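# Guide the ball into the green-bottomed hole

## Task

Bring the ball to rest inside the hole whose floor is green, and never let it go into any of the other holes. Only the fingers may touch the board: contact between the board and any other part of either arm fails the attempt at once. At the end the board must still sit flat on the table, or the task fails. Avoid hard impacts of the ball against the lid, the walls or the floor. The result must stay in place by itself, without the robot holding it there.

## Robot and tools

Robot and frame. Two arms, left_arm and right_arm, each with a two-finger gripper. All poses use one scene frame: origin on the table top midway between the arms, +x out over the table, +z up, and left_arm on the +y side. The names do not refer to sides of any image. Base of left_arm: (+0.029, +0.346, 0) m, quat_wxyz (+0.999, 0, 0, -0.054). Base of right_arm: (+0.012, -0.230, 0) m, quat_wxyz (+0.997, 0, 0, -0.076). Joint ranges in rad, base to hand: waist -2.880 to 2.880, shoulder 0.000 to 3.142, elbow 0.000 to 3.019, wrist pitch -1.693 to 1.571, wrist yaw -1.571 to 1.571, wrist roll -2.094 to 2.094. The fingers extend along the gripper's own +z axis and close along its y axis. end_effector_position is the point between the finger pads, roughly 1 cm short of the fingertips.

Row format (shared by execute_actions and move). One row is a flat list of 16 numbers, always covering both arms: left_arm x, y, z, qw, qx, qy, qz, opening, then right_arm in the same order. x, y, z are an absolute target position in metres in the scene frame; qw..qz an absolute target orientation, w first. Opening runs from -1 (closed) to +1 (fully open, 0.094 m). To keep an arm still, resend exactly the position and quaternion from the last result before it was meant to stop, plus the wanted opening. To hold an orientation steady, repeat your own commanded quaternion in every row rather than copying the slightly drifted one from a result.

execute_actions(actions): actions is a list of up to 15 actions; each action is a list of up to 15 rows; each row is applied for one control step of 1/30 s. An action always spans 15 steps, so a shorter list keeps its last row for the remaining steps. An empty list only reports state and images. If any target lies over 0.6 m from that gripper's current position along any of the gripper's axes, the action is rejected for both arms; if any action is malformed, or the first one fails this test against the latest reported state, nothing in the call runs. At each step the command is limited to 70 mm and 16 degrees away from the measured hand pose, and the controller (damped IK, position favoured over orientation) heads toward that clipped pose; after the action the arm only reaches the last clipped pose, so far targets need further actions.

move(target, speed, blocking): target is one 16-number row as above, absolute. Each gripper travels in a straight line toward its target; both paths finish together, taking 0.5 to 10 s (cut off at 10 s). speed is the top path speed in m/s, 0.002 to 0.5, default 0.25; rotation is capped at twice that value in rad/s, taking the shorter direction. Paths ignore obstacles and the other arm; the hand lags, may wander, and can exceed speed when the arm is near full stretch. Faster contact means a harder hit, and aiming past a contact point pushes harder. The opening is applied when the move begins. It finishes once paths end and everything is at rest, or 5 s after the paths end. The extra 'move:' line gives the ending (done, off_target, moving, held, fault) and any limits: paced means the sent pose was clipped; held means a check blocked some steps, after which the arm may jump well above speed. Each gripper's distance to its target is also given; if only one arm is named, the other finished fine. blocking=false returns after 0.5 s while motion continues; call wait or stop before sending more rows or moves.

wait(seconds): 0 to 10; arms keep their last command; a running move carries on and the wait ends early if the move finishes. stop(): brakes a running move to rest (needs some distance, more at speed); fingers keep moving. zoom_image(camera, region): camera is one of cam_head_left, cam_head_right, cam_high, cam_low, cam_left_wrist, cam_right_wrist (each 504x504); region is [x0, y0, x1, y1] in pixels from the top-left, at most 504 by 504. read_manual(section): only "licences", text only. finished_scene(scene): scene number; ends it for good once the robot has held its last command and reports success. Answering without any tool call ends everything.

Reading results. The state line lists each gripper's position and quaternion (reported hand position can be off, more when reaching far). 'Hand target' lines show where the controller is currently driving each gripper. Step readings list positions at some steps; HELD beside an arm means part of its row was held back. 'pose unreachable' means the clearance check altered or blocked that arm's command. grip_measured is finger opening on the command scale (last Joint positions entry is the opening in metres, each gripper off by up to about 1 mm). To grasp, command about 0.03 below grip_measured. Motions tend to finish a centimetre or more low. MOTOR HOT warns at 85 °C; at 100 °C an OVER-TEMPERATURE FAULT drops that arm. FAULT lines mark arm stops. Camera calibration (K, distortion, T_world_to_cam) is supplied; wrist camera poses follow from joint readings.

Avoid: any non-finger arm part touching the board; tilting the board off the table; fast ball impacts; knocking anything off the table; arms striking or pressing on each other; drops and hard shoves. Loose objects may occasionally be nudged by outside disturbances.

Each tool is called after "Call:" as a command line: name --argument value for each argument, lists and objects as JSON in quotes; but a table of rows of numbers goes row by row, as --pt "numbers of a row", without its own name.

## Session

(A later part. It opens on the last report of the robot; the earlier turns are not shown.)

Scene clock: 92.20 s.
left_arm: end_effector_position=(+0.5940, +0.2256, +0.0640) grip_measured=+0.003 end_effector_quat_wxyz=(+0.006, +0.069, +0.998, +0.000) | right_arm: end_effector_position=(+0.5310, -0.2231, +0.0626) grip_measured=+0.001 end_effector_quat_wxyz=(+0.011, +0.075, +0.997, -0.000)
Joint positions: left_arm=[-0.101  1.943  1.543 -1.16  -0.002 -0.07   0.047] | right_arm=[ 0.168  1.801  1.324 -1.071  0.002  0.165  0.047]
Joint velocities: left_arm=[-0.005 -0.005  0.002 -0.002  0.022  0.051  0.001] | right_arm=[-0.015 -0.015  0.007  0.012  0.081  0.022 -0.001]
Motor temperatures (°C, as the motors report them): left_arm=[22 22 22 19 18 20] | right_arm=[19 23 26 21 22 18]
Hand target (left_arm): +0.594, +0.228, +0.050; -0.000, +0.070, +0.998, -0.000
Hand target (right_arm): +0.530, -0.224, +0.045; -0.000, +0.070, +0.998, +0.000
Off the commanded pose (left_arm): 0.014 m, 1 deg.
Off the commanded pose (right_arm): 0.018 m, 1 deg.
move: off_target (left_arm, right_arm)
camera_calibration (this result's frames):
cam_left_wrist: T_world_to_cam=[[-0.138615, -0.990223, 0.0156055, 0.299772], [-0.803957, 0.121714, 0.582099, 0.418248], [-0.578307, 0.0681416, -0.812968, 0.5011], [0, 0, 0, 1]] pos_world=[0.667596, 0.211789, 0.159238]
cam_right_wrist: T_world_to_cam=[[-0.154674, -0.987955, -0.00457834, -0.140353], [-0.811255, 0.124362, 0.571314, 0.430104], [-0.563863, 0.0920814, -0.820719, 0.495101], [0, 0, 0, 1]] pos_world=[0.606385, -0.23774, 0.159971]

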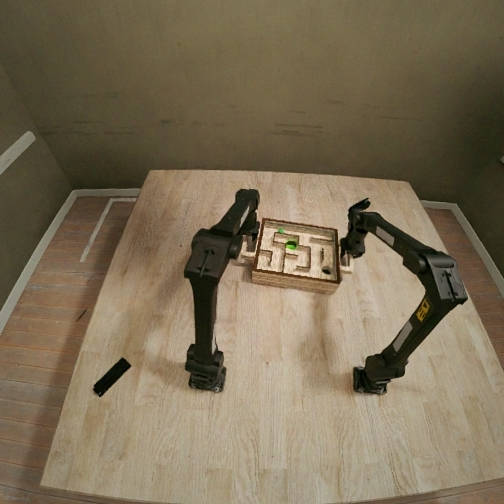

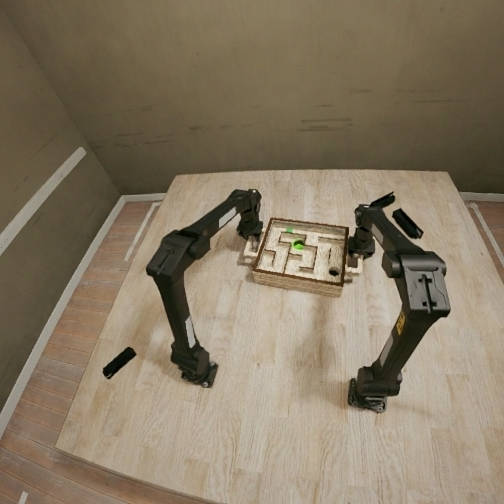

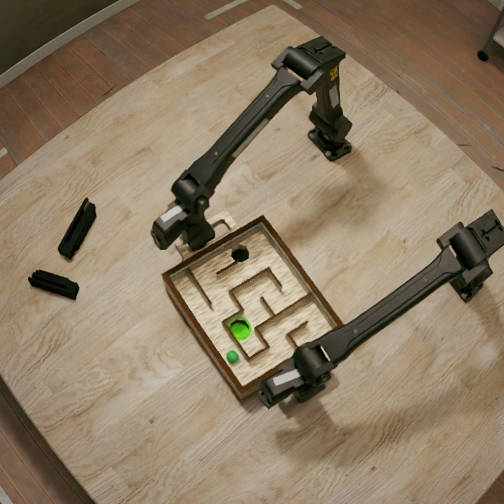

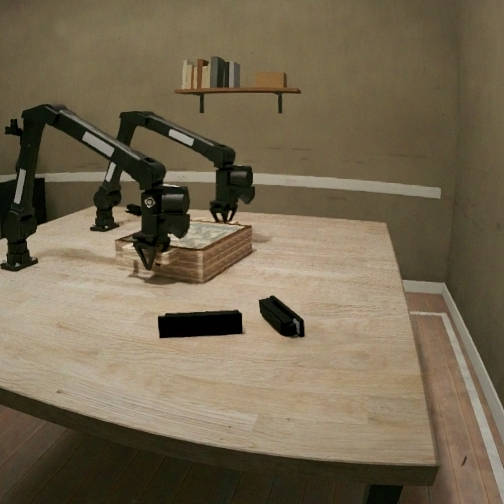

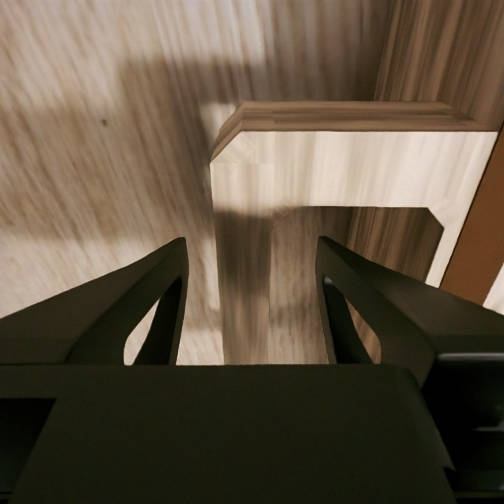

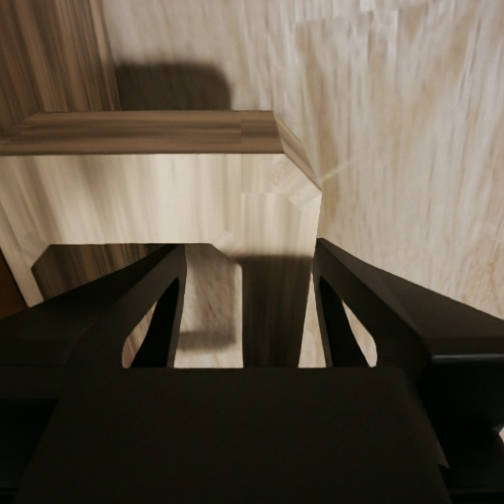

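Call:
move --target '[0.572,0.228,0.062,0,0.07,0.998,0,0, 0.505,-0.226,0.062,0,0.07,0.998,0,0]' --speed 0.1

Call:
move --target '[0.572,0.228,0.035,0,0.07,0.998,0,0, 0.505,-0.226,0.035,0,0.07,0.998,0,0]' --speed 0.05

Scene clock: 97.10 s.
left_arm: end_effector_position=(+0.5696, +0.2308, +0.0564) grip_measured=+0.003 end_effector_quat_wxyz=(-0.012, +0.069, +0.998, +0.003) | right_arm: end_effector_position=(+0.5055, -0.2235, +0.0546) grip_measured=+0.001 end_effector_quat_wxyz=(-0.007, +0.073, +0.997, -0.002)
Joint positions: left_arm=[-0.101  1.913  1.474 -1.157 -0.002 -0.07   0.047] | right_arm=[ 0.168  1.773  1.26  -1.071  0.002  0.163  0.047]
Joint velocities: left_arm=[-0.005 -0.015 -0.027 -0.022  0.022 -0.037  0.   ] | right_arm=[-0.015  0.005  0.017 -0.002 -0.022 -0.022 -0.001]
Motor temperatures (°C, as the motors report them): left_arm=[22 22 22 19 18 20] | right_arm=[19 23 26 21 22 18]
Hand target (left_arm): +0.572, +0.228, +0.062; -0.000, +0.070, +0.998, +0.000
Hand target (right_arm): +0.505, -0.226, +0.062; +0.000, +0.070, +0.998, -0.000
Off the commanded pose (left_arm): 0.007 m, 1 deg.
Off the commanded pose (right_arm): 0.008 m, 1 deg.
move: done
camera_calibration (this result's frames):
cam_left_wrist: T_world_to_cam=[[-0.138102, -0.990332, 0.0130326, 0.301513], [-0.782576, 0.117177, 0.611428, 0.389712], [-0.607044, 0.0742406, -0.791193, 0.494158], [0, 0, 0, 1]] pos_world=[0.646594, 0.216247, 0.148764]
cam_right_wrist: T_world_to_cam=[[-0.152466, -0.988307, 0.00156078, -0.146261], [-0.790306, 0.122869, 0.600266, 0.401552], [-0.593439, 0.0902869, -0.799799, 0.487555], [0, 0, 0, 1]] pos_world=[0.584383, -0.237909, 0.149136]

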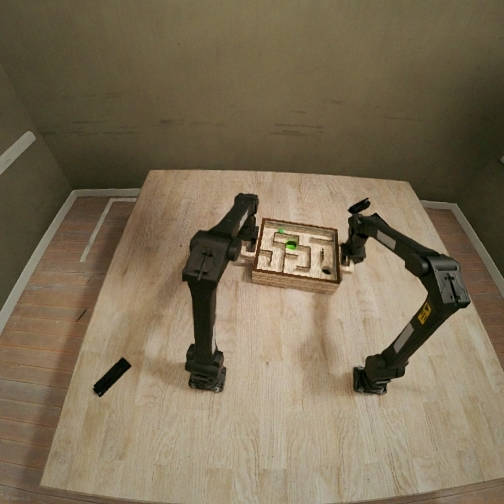

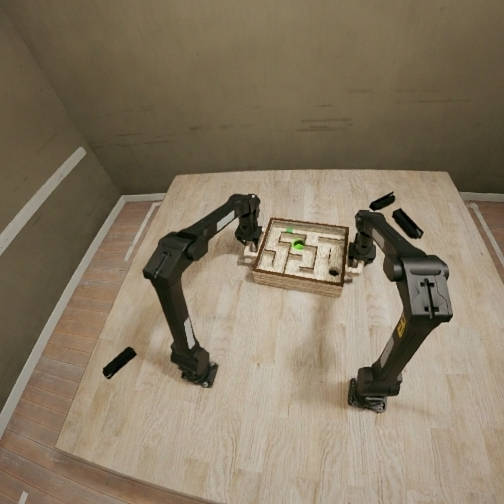

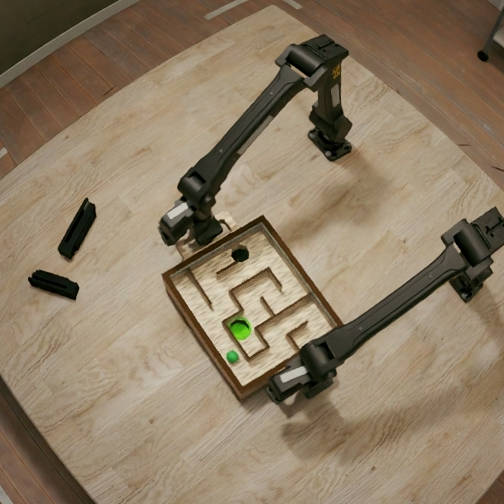

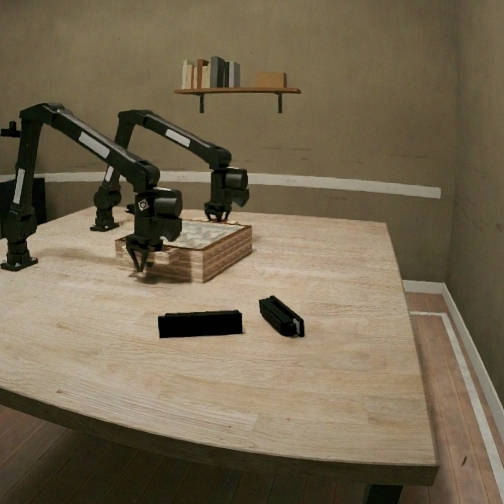

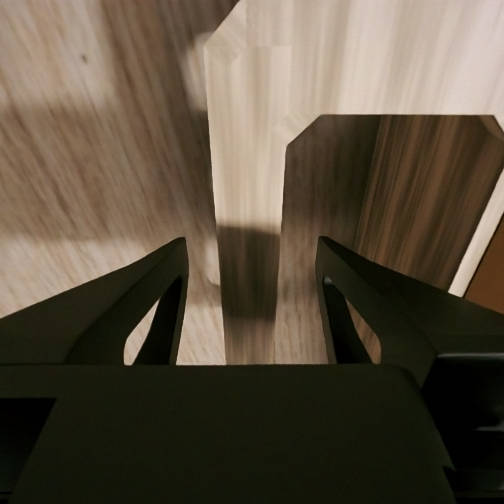

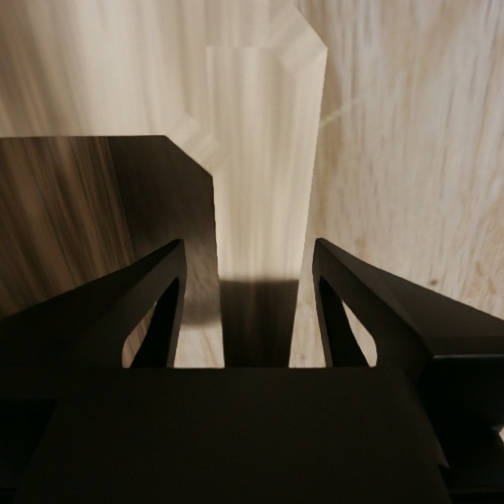

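Scene clock: 97.83 s.
left_arm: end_effector_position=(+0.5721, +0.2302, +0.0458) grip_measured=+0.003 end_effector_quat_wxyz=(+0.003, +0.069, +0.998, +0.001) | right_arm: end_effector_position=(+0.5059, -0.2235, +0.0454) grip_measured=+0.001 end_effector_quat_wxyz=(+0.005, +0.073, +0.997, -0.001)
Joint positions: left_arm=[-0.101  1.913  1.444 -1.096 -0.002 -0.07   0.047] | right_arm=[ 0.168  1.773  1.232 -1.02   0.002  0.162  0.047]
Joint velocities: left_arm=[-0.005 -0.015 -0.007  0.002  0.022 -0.066 -0.   ] | right_arm=[ 0.005 -0.015 -0.012  0.002  0.007 -0.037 -0.001]
Motor temperatures (°C, as the motors report them): left_arm=[22 22 22 19 18 20] | right_arm=[19 23 26 21 22 18]
Hand target (left_arm): +0.571, +0.228, +0.035; -0.000, +0.070, +0.998, +0.000
Hand target (right_arm): +0.505, -0.226, +0.035; +0.000, +0.070, +0.998, +0.000
Off the commanded pose (left_arm): 0.011 m, 0 deg.
Off the commanded pose (right_arm): 0.011 m, 1 deg.
move: off_target (left_arm, right_arm)
camera_calibration (this result's frames):
cam_left_wrist: T_world_to_cam=[[-0.138535, -0.99024, 0.0152315, 0.301595], [-0.800904, 0.121067, 0.586426, 0.408939], [-0.582546, 0.0690413, -0.80986, 0.475412], [0, 0, 0, 1]] pos_world=[0.646252, 0.216319, 0.140611]
cam_right_wrist: T_world_to_cam=[[-0.151702, -0.988423, -0.0024046, -0.146401], [-0.804372, 0.12204, 0.581456, 0.415233], [-0.574432, 0.0901424, -0.813574, 0.471441], [0, 0, 0, 1]] pos_world=[0.582603, -0.237878, 0.14176]

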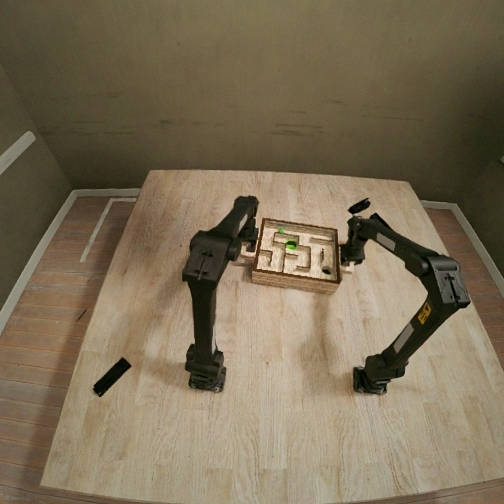

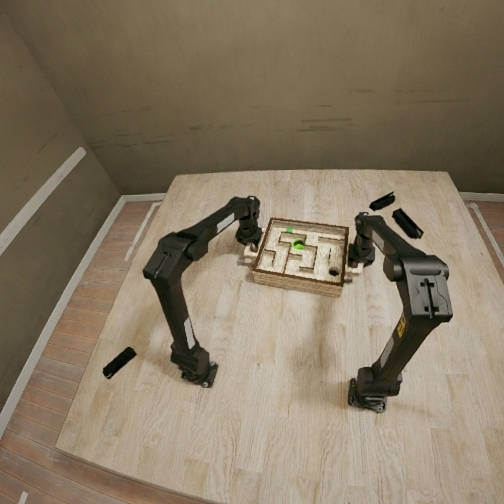

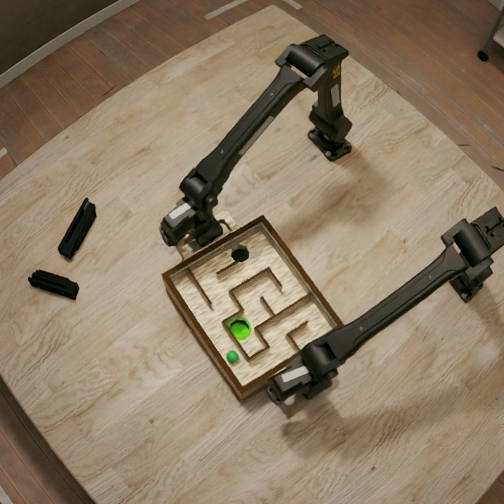

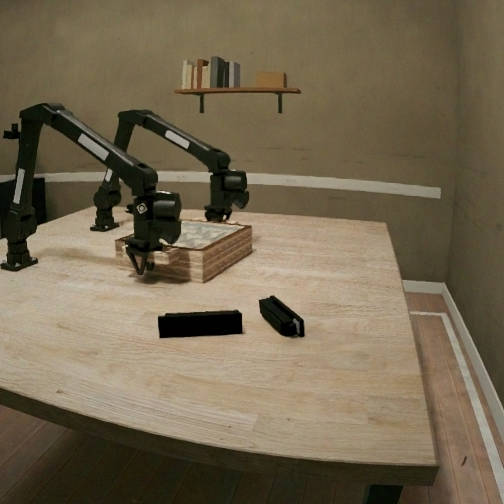

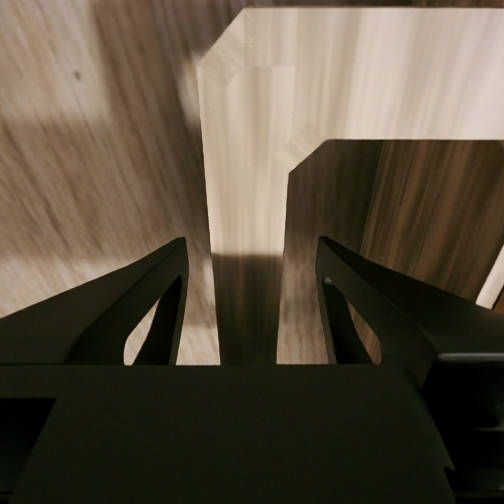

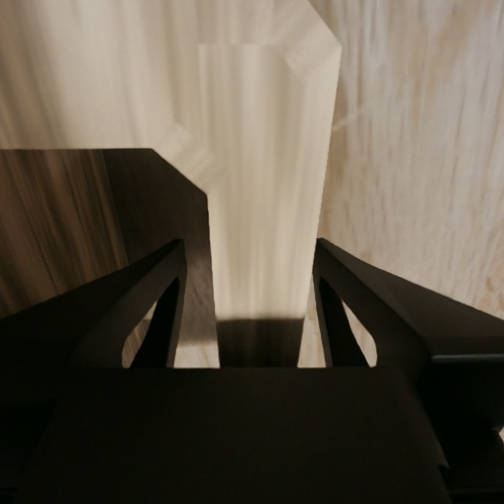

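Call:
move --target '[0.572,0.229,0.036,0,0.07,0.998,0,-0.85, 0.505,-0.226,0.036,0,0.07,0.998,0,-0.85]' --speed 0.05

Scene clock: 101.77 s.
left_arm: end_effector_position=(+0.5723, +0.2307, +0.0458) grip_measured=-0.725 end_effector_quat_wxyz=(+0.003, +0.071, +0.997, +0.002) | right_arm: end_effector_position=(+0.5059, -0.2243, +0.0454) grip_measured=-0.748 end_effector_quat_wxyz=(+0.005, +0.077, +0.997, -0.001)
Joint positions: left_arm=[-0.101  1.913  1.444 -1.095 -0.005 -0.068  0.013] | right_arm=[ 0.167  1.773  1.232 -1.02   0.004  0.168  0.012]
Joint velocities: left_arm=[ 0.005 -0.005  0.002  0.022 -0.051 -0.007  0.   ] | right_arm=[ 0.005  0.005 -0.002 -0.017 -0.007  0.007  0.   ]
Motor temperatures (°C, as the motors report them): left_arm=[22 22 22 19 18 20] | right_arm=[19 23 26 21 22 18]
Hand target (left_arm): +0.572, +0.229, +0.036; +0.000, +0.070, +0.998, +0.000
Hand target (right_arm): +0.505, -0.226, +0.036; -0.000, +0.070, +0.998, +0.000
Off the commanded pose (left_arm): 0.010 m, 0 deg.
Off the commanded pose (right_arm): 0.010 m, 1 deg.
move: done
camera_calibration (this result's frames):
cam_left_wrist: T_world_to_cam=[[-0.140798, -0.989958, 0.0125798, 0.303397], [-0.80117, 0.121393, 0.585995, 0.409132], [-0.581638, 0.0724281, -0.810217, 0.474208], [0, 0, 0, 1]] pos_world=[0.646319, 0.216339, 0.140646]
cam_right_wrist: T_world_to_cam=[[-0.159253, -0.987237, -0.000967881, -0.143196], [-0.803437, 0.129034, 0.58124, 0.416448], [-0.573697, 0.0933421, -0.813732, 0.471876], [0, 0, 0, 1]] pos_world=[0.582499, -0.239151, 0.141785]

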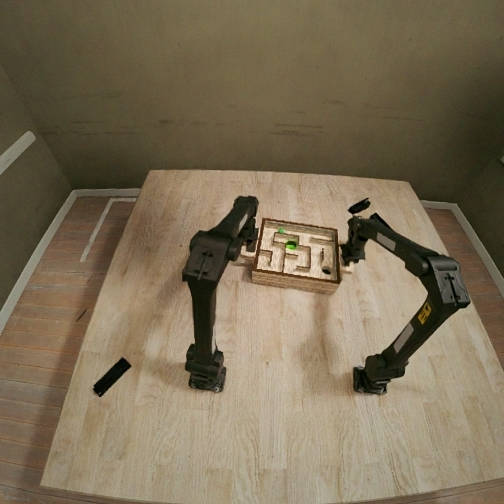

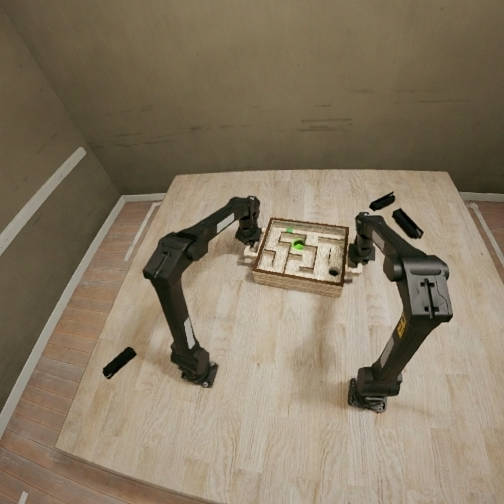

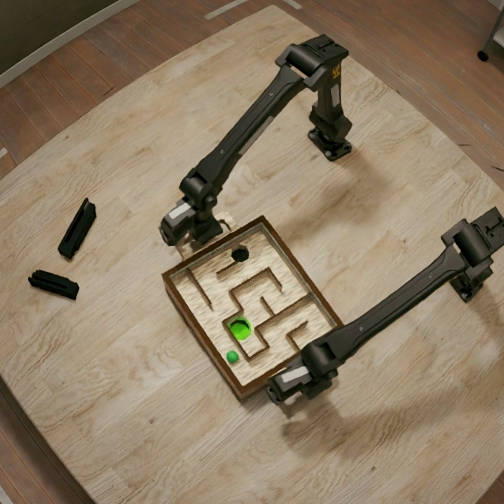

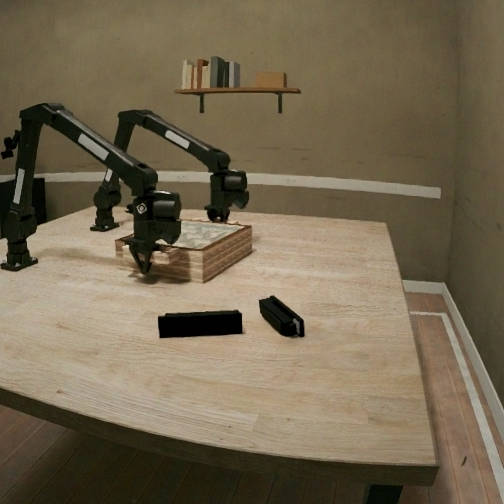

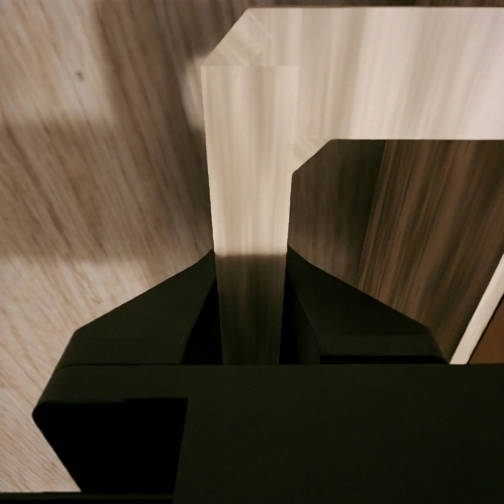

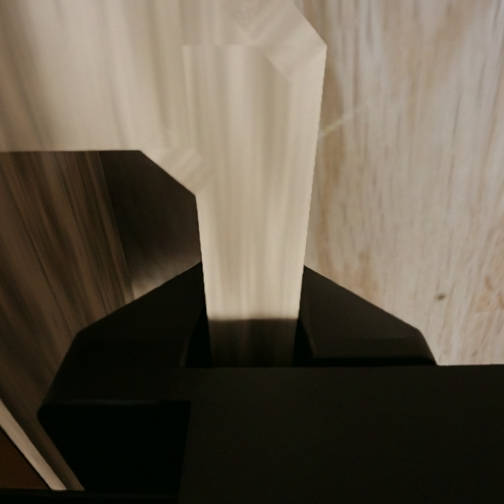

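Call:
move --target '[0.572,0.229,0.085,0,0.07,0.998,0,-0.85, 0.505,-0.226,0.08,0,0.07,0.998,0,-0.85]' --speed 0.03

Scene clock: 113.37 s.
left_arm: end_effector_position=(+0.5601, +0.2321, +0.0504) grip_measured=-0.725 end_effector_quat_wxyz=(-0.020, +0.070, +0.997, +0.002) | right_arm: end_effector_position=(+0.4942, -0.2238, +0.0499) grip_measured=-0.748 end_effector_quat_wxyz=(-0.017, +0.076, +0.997, -0.001)
Joint positions: left_arm=[-0.101  1.906  1.445 -1.15   0.002 -0.069  0.013] | right_arm=[ 0.167  1.765  1.234 -1.074 -0.     0.168  0.012]
Joint velocities: left_arm=[-0.015  0.024  0.002 -0.002 -0.081  0.037 -0.001] | right_arm=[ 0.005 -0.005 -0.002  0.017 -0.022  0.037  0.   ]
Motor temperatures (°C, as the motors report them): left_arm=[22 22 22 19 18 20] | right_arm=[19 23 26 21 22 18]
Hand target (left_arm): +0.572, +0.229, +0.084; +0.000, +0.070, +0.998, -0.000
Hand target (right_arm): +0.504, -0.226, +0.080; +0.001, +0.070, +0.998, -0.000
Off the commanded pose (left_arm): 0.037 m, 2 deg.
Off the commanded pose (right_arm): 0.032 m, 2 deg.
move: off_target (left_arm, right_arm)
camera_calibration (this result's frames):
cam_left_wrist: T_world_to_cam=[[-0.138895, -0.99018, 0.0158566, 0.30188], [-0.77321, 0.118437, 0.622992, 0.379637], [-0.618752, 0.07427, -0.782068, 0.489632], [0, 0, 0, 1]] pos_world=[0.63843, 0.217588, 0.141628]
cam_right_wrist: T_world_to_cam=[[-0.158516, -0.987353, 0.00249189, -0.145079], [-0.777218, 0.126336, 0.616418, 0.389008], [-0.608937, 0.0957756, -0.787415, 0.485426], [0, 0, 0, 1]] pos_world=[0.574941, -0.238882, 0.142802]

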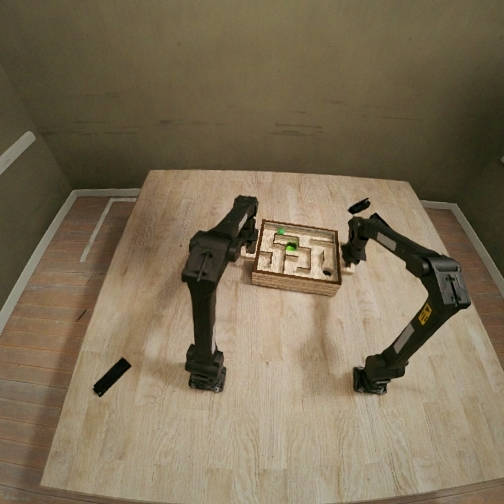

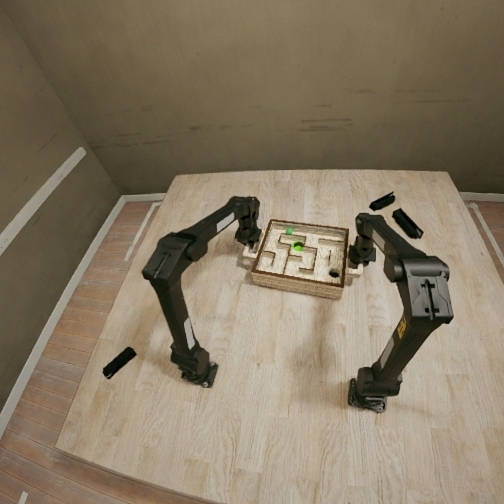

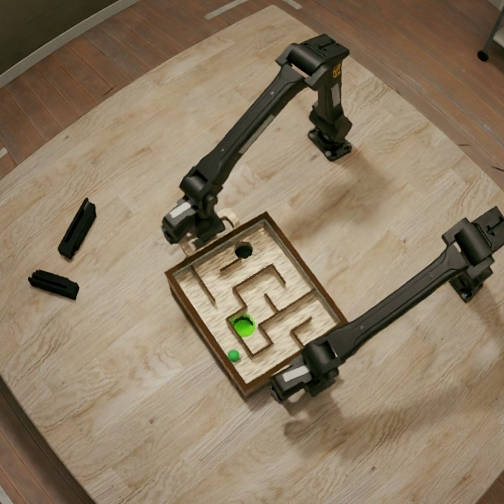

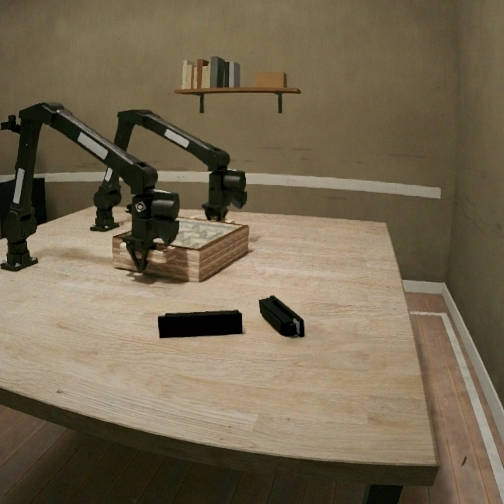

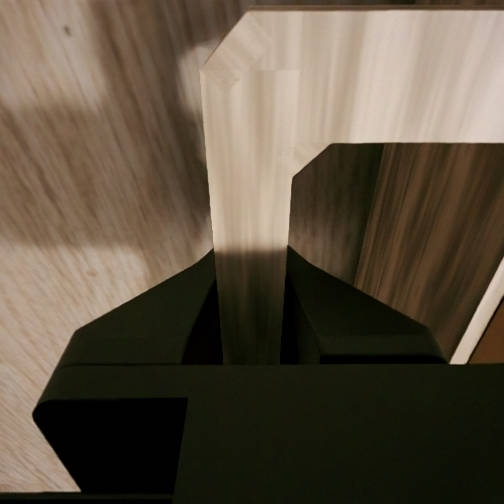

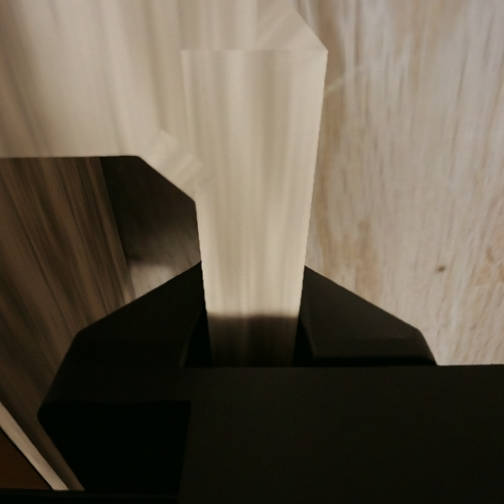

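Call:
move --target '[0.572,0.229,0.125,0.02,0.07,0.998,0,-0.85, 0.505,-0.226,0.12,0.02,0.07,0.998,0,-0.85]' --speed 0.04

Scene clock: 119.50 s.
left_arm: end_effector_position=(+0.5461, +0.2327, +0.0699) grip_measured=-0.725 end_effector_quat_wxyz=(-0.035, +0.070, +0.997, +0.003) | right_arm: end_effector_position=(+0.4790, -0.2235, +0.0705) grip_measured=-0.748 end_effector_quat_wxyz=(-0.032, +0.077, +0.997, -0.001)
Joint positions: left_arm=[-0.104  1.87   1.445 -1.217  0.004 -0.072  0.013] | right_arm=[ 0.167  1.721  1.234 -1.148 -0.003  0.168  0.012]
Joint velocities: left_arm=[-0.015 -0.005 -0.007  0.007 -0.022  0.037 -0.   ] | right_arm=[ 0.005  0.005 -0.007 -0.012  0.066 -0.022  0.001]
Motor temperatures (°C, as the motors report them): left_arm=[22 22 22 19 18 20] | right_arm=[19 23 26 21 22 18]
Hand target (left_arm): +0.570, +0.230, +0.124; +0.020, +0.070, +0.997, -0.000
Hand target (right_arm): +0.501, -0.226, +0.120; +0.020, +0.070, +0.997, -0.000
Off the commanded pose (left_arm): 0.061 m, 6 deg.
Off the commanded pose (right_arm): 0.056 m, 6 deg.
move: off_target (left_arm, right_arm)
camera_calibration (this result's frames):
cam_left_wrist: T_world_to_cam=[[-0.138707, -0.990214, 0.0154063, 0.300126], [-0.75424, 0.115708, 0.646324, 0.345261], [-0.641781, 0.0780298, -0.762908, 0.50661], [0, 0, 0, 1]] pos_world=[0.627172, 0.217708, 0.158722]
cam_right_wrist: T_world_to_cam=[[-0.158552, -0.987339, 0.0048326, -0.147388], [-0.757753, 0.124819, 0.640492, 0.353074], [-0.632986, 0.0978893, -0.767949, 0.502988], [0, 0, 0, 1]] pos_world=[0.562559, -0.238829, 0.16084]

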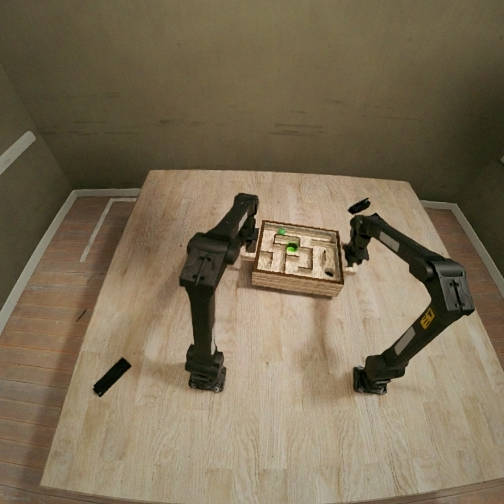

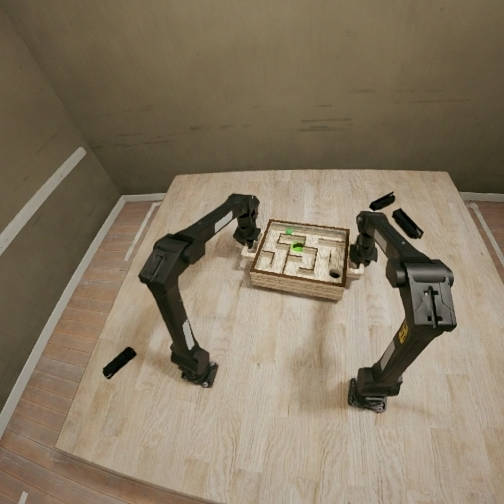

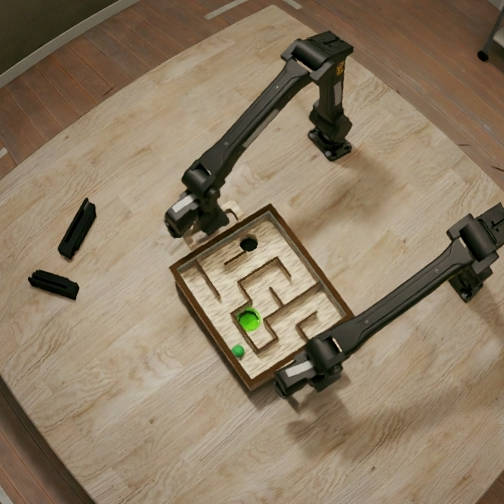

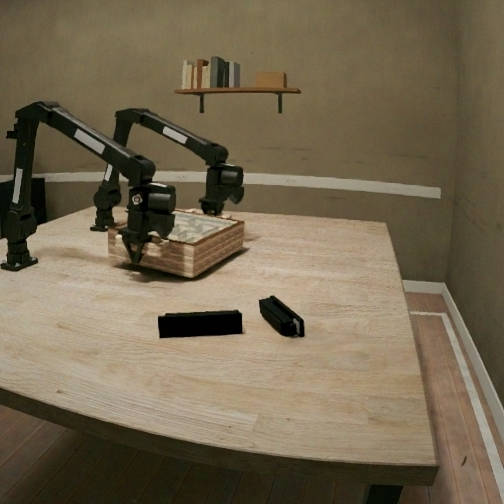

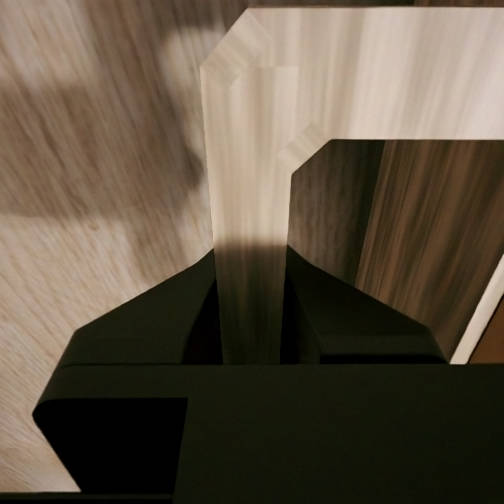

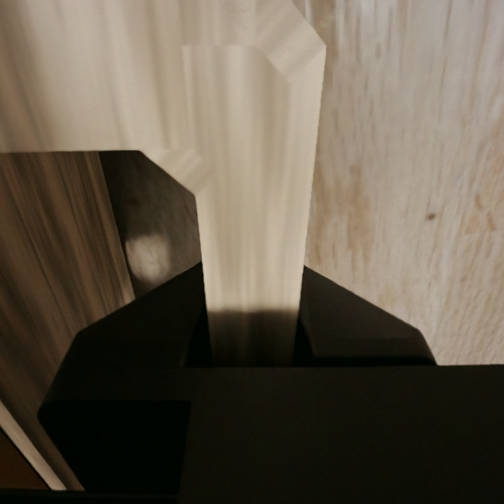

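Call:
move --target '[0.572,0.229,0.135,0.07,0.07,0.995,0.015,-0.85, 0.505,-0.226,0.12,0.07,0.07,0.995,0.015,-0.85]' --speed 0.03

Scene clock: 128.30 s.
left_arm: end_effector_position=(+0.5568, +0.2346, +0.0933) grip_measured=-0.725 end_effector_quat_wxyz=(+0.017, +0.071, +0.997, +0.017) | right_arm: end_effector_position=(+0.4905, -0.2205, +0.0810) grip_measured=-0.748 end_effector_quat_wxyz=(+0.020, +0.076, +0.997, +0.011)
Joint positions: left_arm=[-0.11   1.811  1.427 -1.158 -0.038 -0.076  0.013] | right_arm=[ 0.167  1.673  1.202 -1.057 -0.019  0.168  0.012]
Joint velocities: left_arm=[ 0.005  0.005 -0.007 -0.012  0.022 -0.095  0.   ] | right_arm=[ 0.015 -0.015 -0.012  0.012 -0.007 -0.022  0.001]
Motor temperatures (°C, as the motors report them): left_arm=[22 23 23 19 18 20] | right_arm=[19 23 27 21 22 18]
Hand target (left_arm): +0.571, +0.229, +0.134; +0.070, +0.071, +0.995, +0.015
Hand target (right_arm): +0.503, -0.226, +0.120; +0.070, +0.069, +0.995, +0.015
Off the commanded pose (left_arm): 0.045 m, 6 deg.
Off the commanded pose (right_arm): 0.042 m, 6 deg.
move: off_target (left_arm, right_arm)
camera_calibration (this result's frames):
cam_left_wrist: T_world_to_cam=[[-0.141262, -0.989787, -0.0191399, 0.307691], [-0.817745, 0.105767, 0.56578, 0.383151], [-0.557978, 0.0955746, -0.824334, 0.486069], [0, 0, 0, 1]] pos_world=[0.628, 0.217568, 0.189793]
cam_right_wrist: T_world_to_cam=[[-0.157454, -0.98711, -0.0286596, -0.140461], [-0.82167, 0.114856, 0.558271, 0.390473], [-0.547783, 0.111451, -0.829164, 0.484177], [0, 0, 0, 1]] pos_world=[0.563948, -0.237461, 0.179446]

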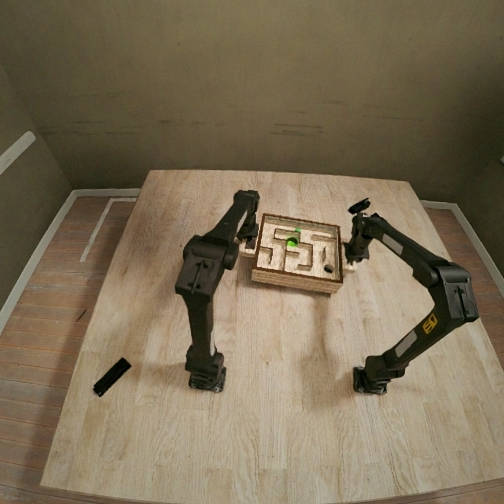

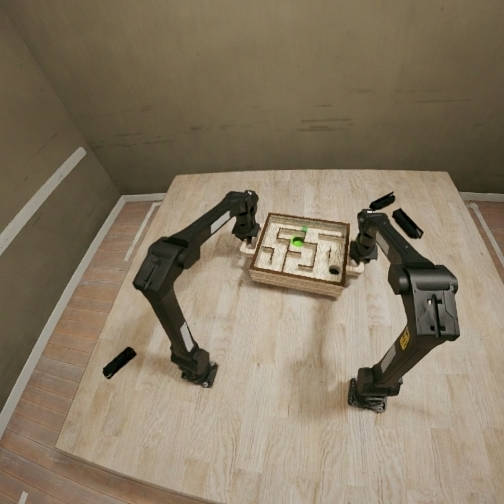

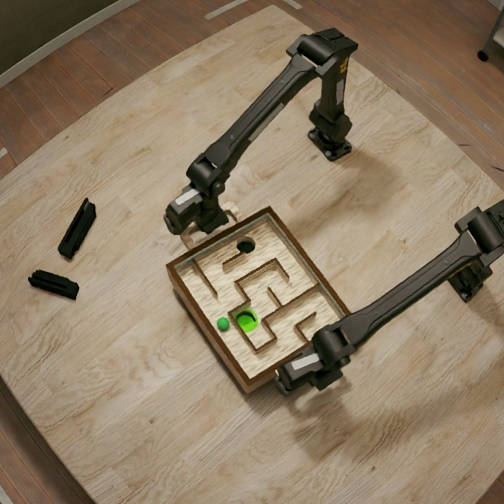

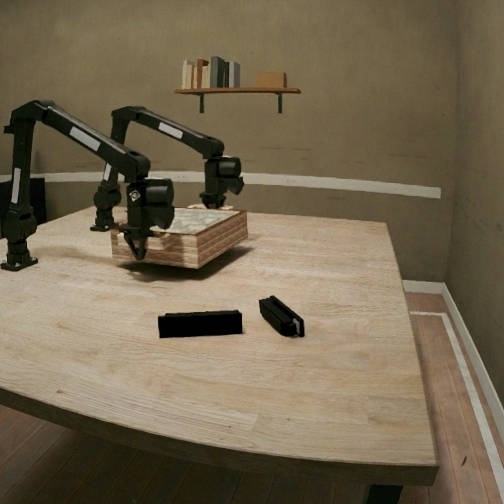

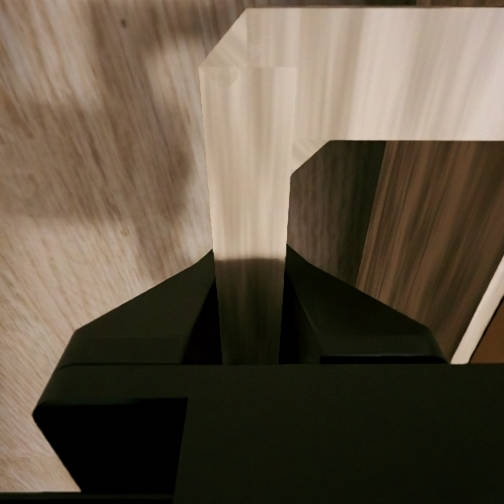

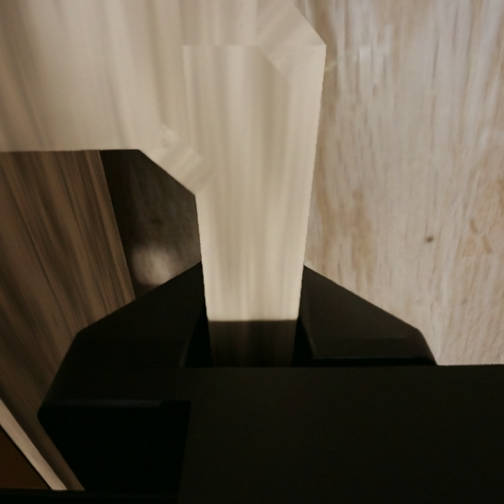

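Rolling as planned.

Call:
wait --seconds 1.5

Call:
zoom_image --camera "cam_high" --region '[150, 190, 370, 410]'

Scene clock: 132.23 s.
left_arm: end_effector_position=(+0.5568, +0.2346, +0.0933) grip_measured=-0.725 end_effector_quat_wxyz=(+0.017, +0.071, +0.997, +0.017) | right_arm: end_effector_position=(+0.4905, -0.2205, +0.0810) grip_measured=-0.748 end_effector_quat_wxyz=(+0.020, +0.076, +0.997, +0.011)
Joint positions: left_arm=[-0.11   1.811  1.427 -1.158 -0.038 -0.076  0.013] | right_arm=[ 0.167  1.673  1.202 -1.057 -0.019  0.168  0.012]
Joint velocities: left_arm=[ 0.015 -0.024  0.007 -0.012 -0.022 -0.081 -0.001] | right_arm=[ 0.005 -0.005 -0.017 -0.007  0.007 -0.11   0.001]
Motor temperatures (°C, as the motors report them): left_arm=[22 23 23 19 18 20] | right_arm=[19 24 27 21 22 18]
Hand target (left_arm): +0.571, +0.229, +0.134; +0.070, +0.071, +0.995, +0.015
Hand target (right_arm): +0.503, -0.226, +0.120; +0.070, +0.069, +0.995, +0.014
Off the commanded pose (left_arm): 0.045 m, 6 deg.
Off the commanded pose (right_arm): 0.042 m, 6 deg.
wait: 1.50 s; at rest from the start
camera_calibration (this result's frames):
cam_left_wrist: T_world_to_cam=[[-0.141262, -0.989787, -0.0191399, 0.307691], [-0.817745, 0.105767, 0.56578, 0.383151], [-0.557978, 0.0955746, -0.824334, 0.486069], [0, 0, 0, 1]] pos_world=[0.628, 0.217568, 0.189793]
cam_right_wrist: T_world_to_cam=[[-0.157454, -0.98711, -0.0286596, -0.140461], [-0.82167, 0.114856, 0.558271, 0.390473], [-0.547783, 0.111451, -0.829164, 0.484177], [0, 0, 0, 1]] pos_world=[0.563948, -0.237461, 0.179446]

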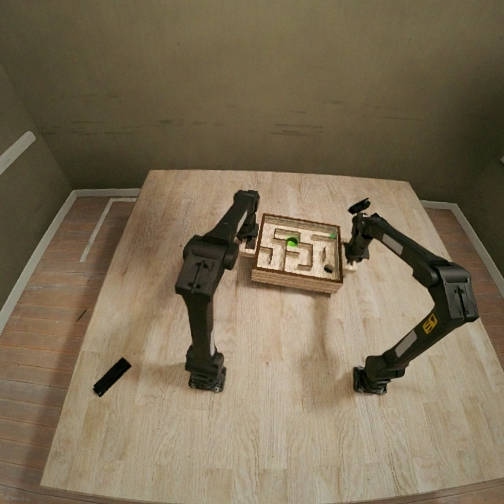

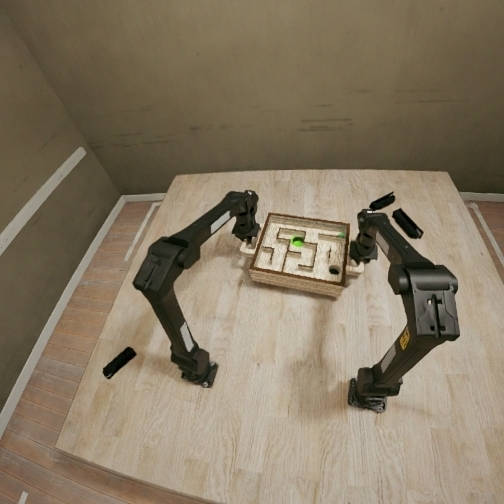

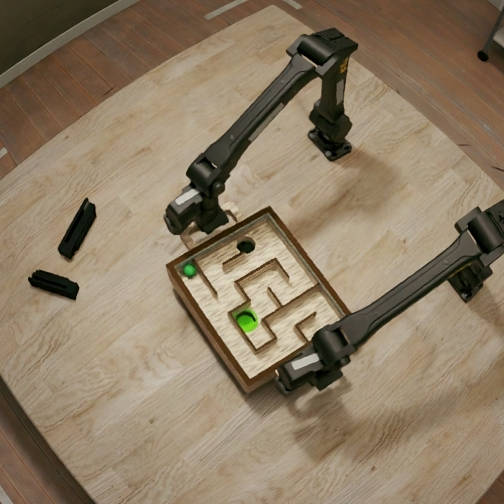

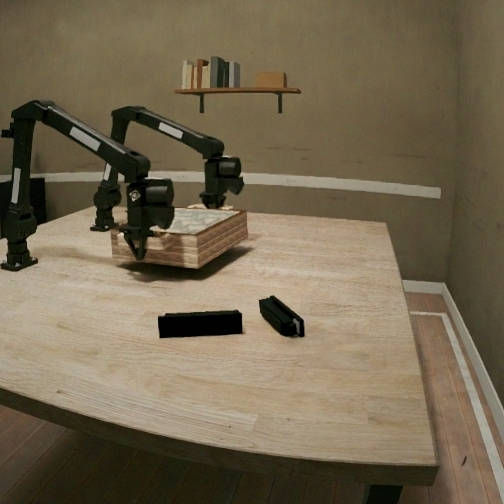

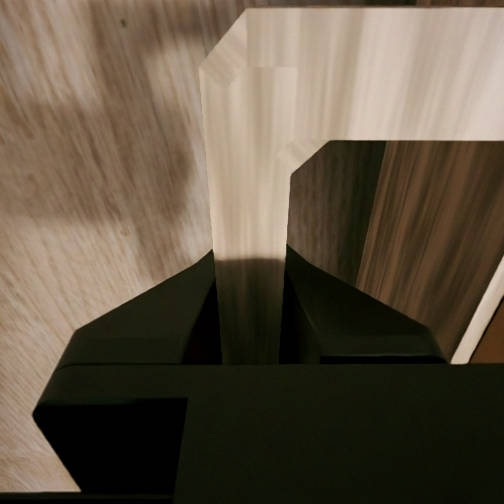

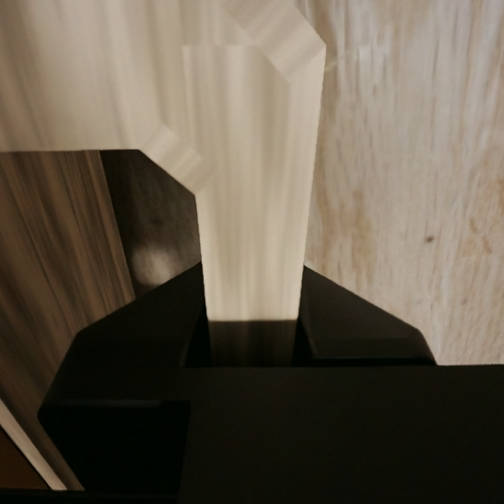

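Region (150, 190, 370, 410) of cam_high's 504x504 image, scaled by 2.291, with more detail than that image has.

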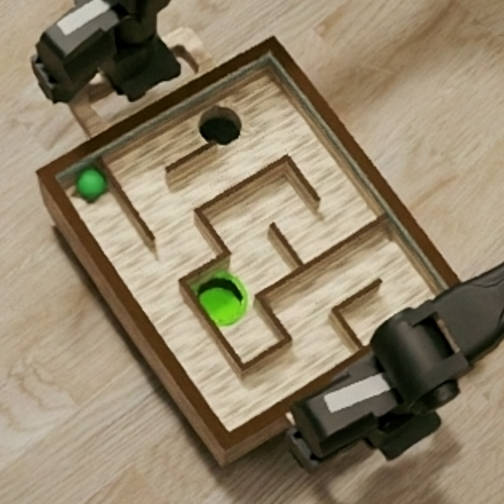

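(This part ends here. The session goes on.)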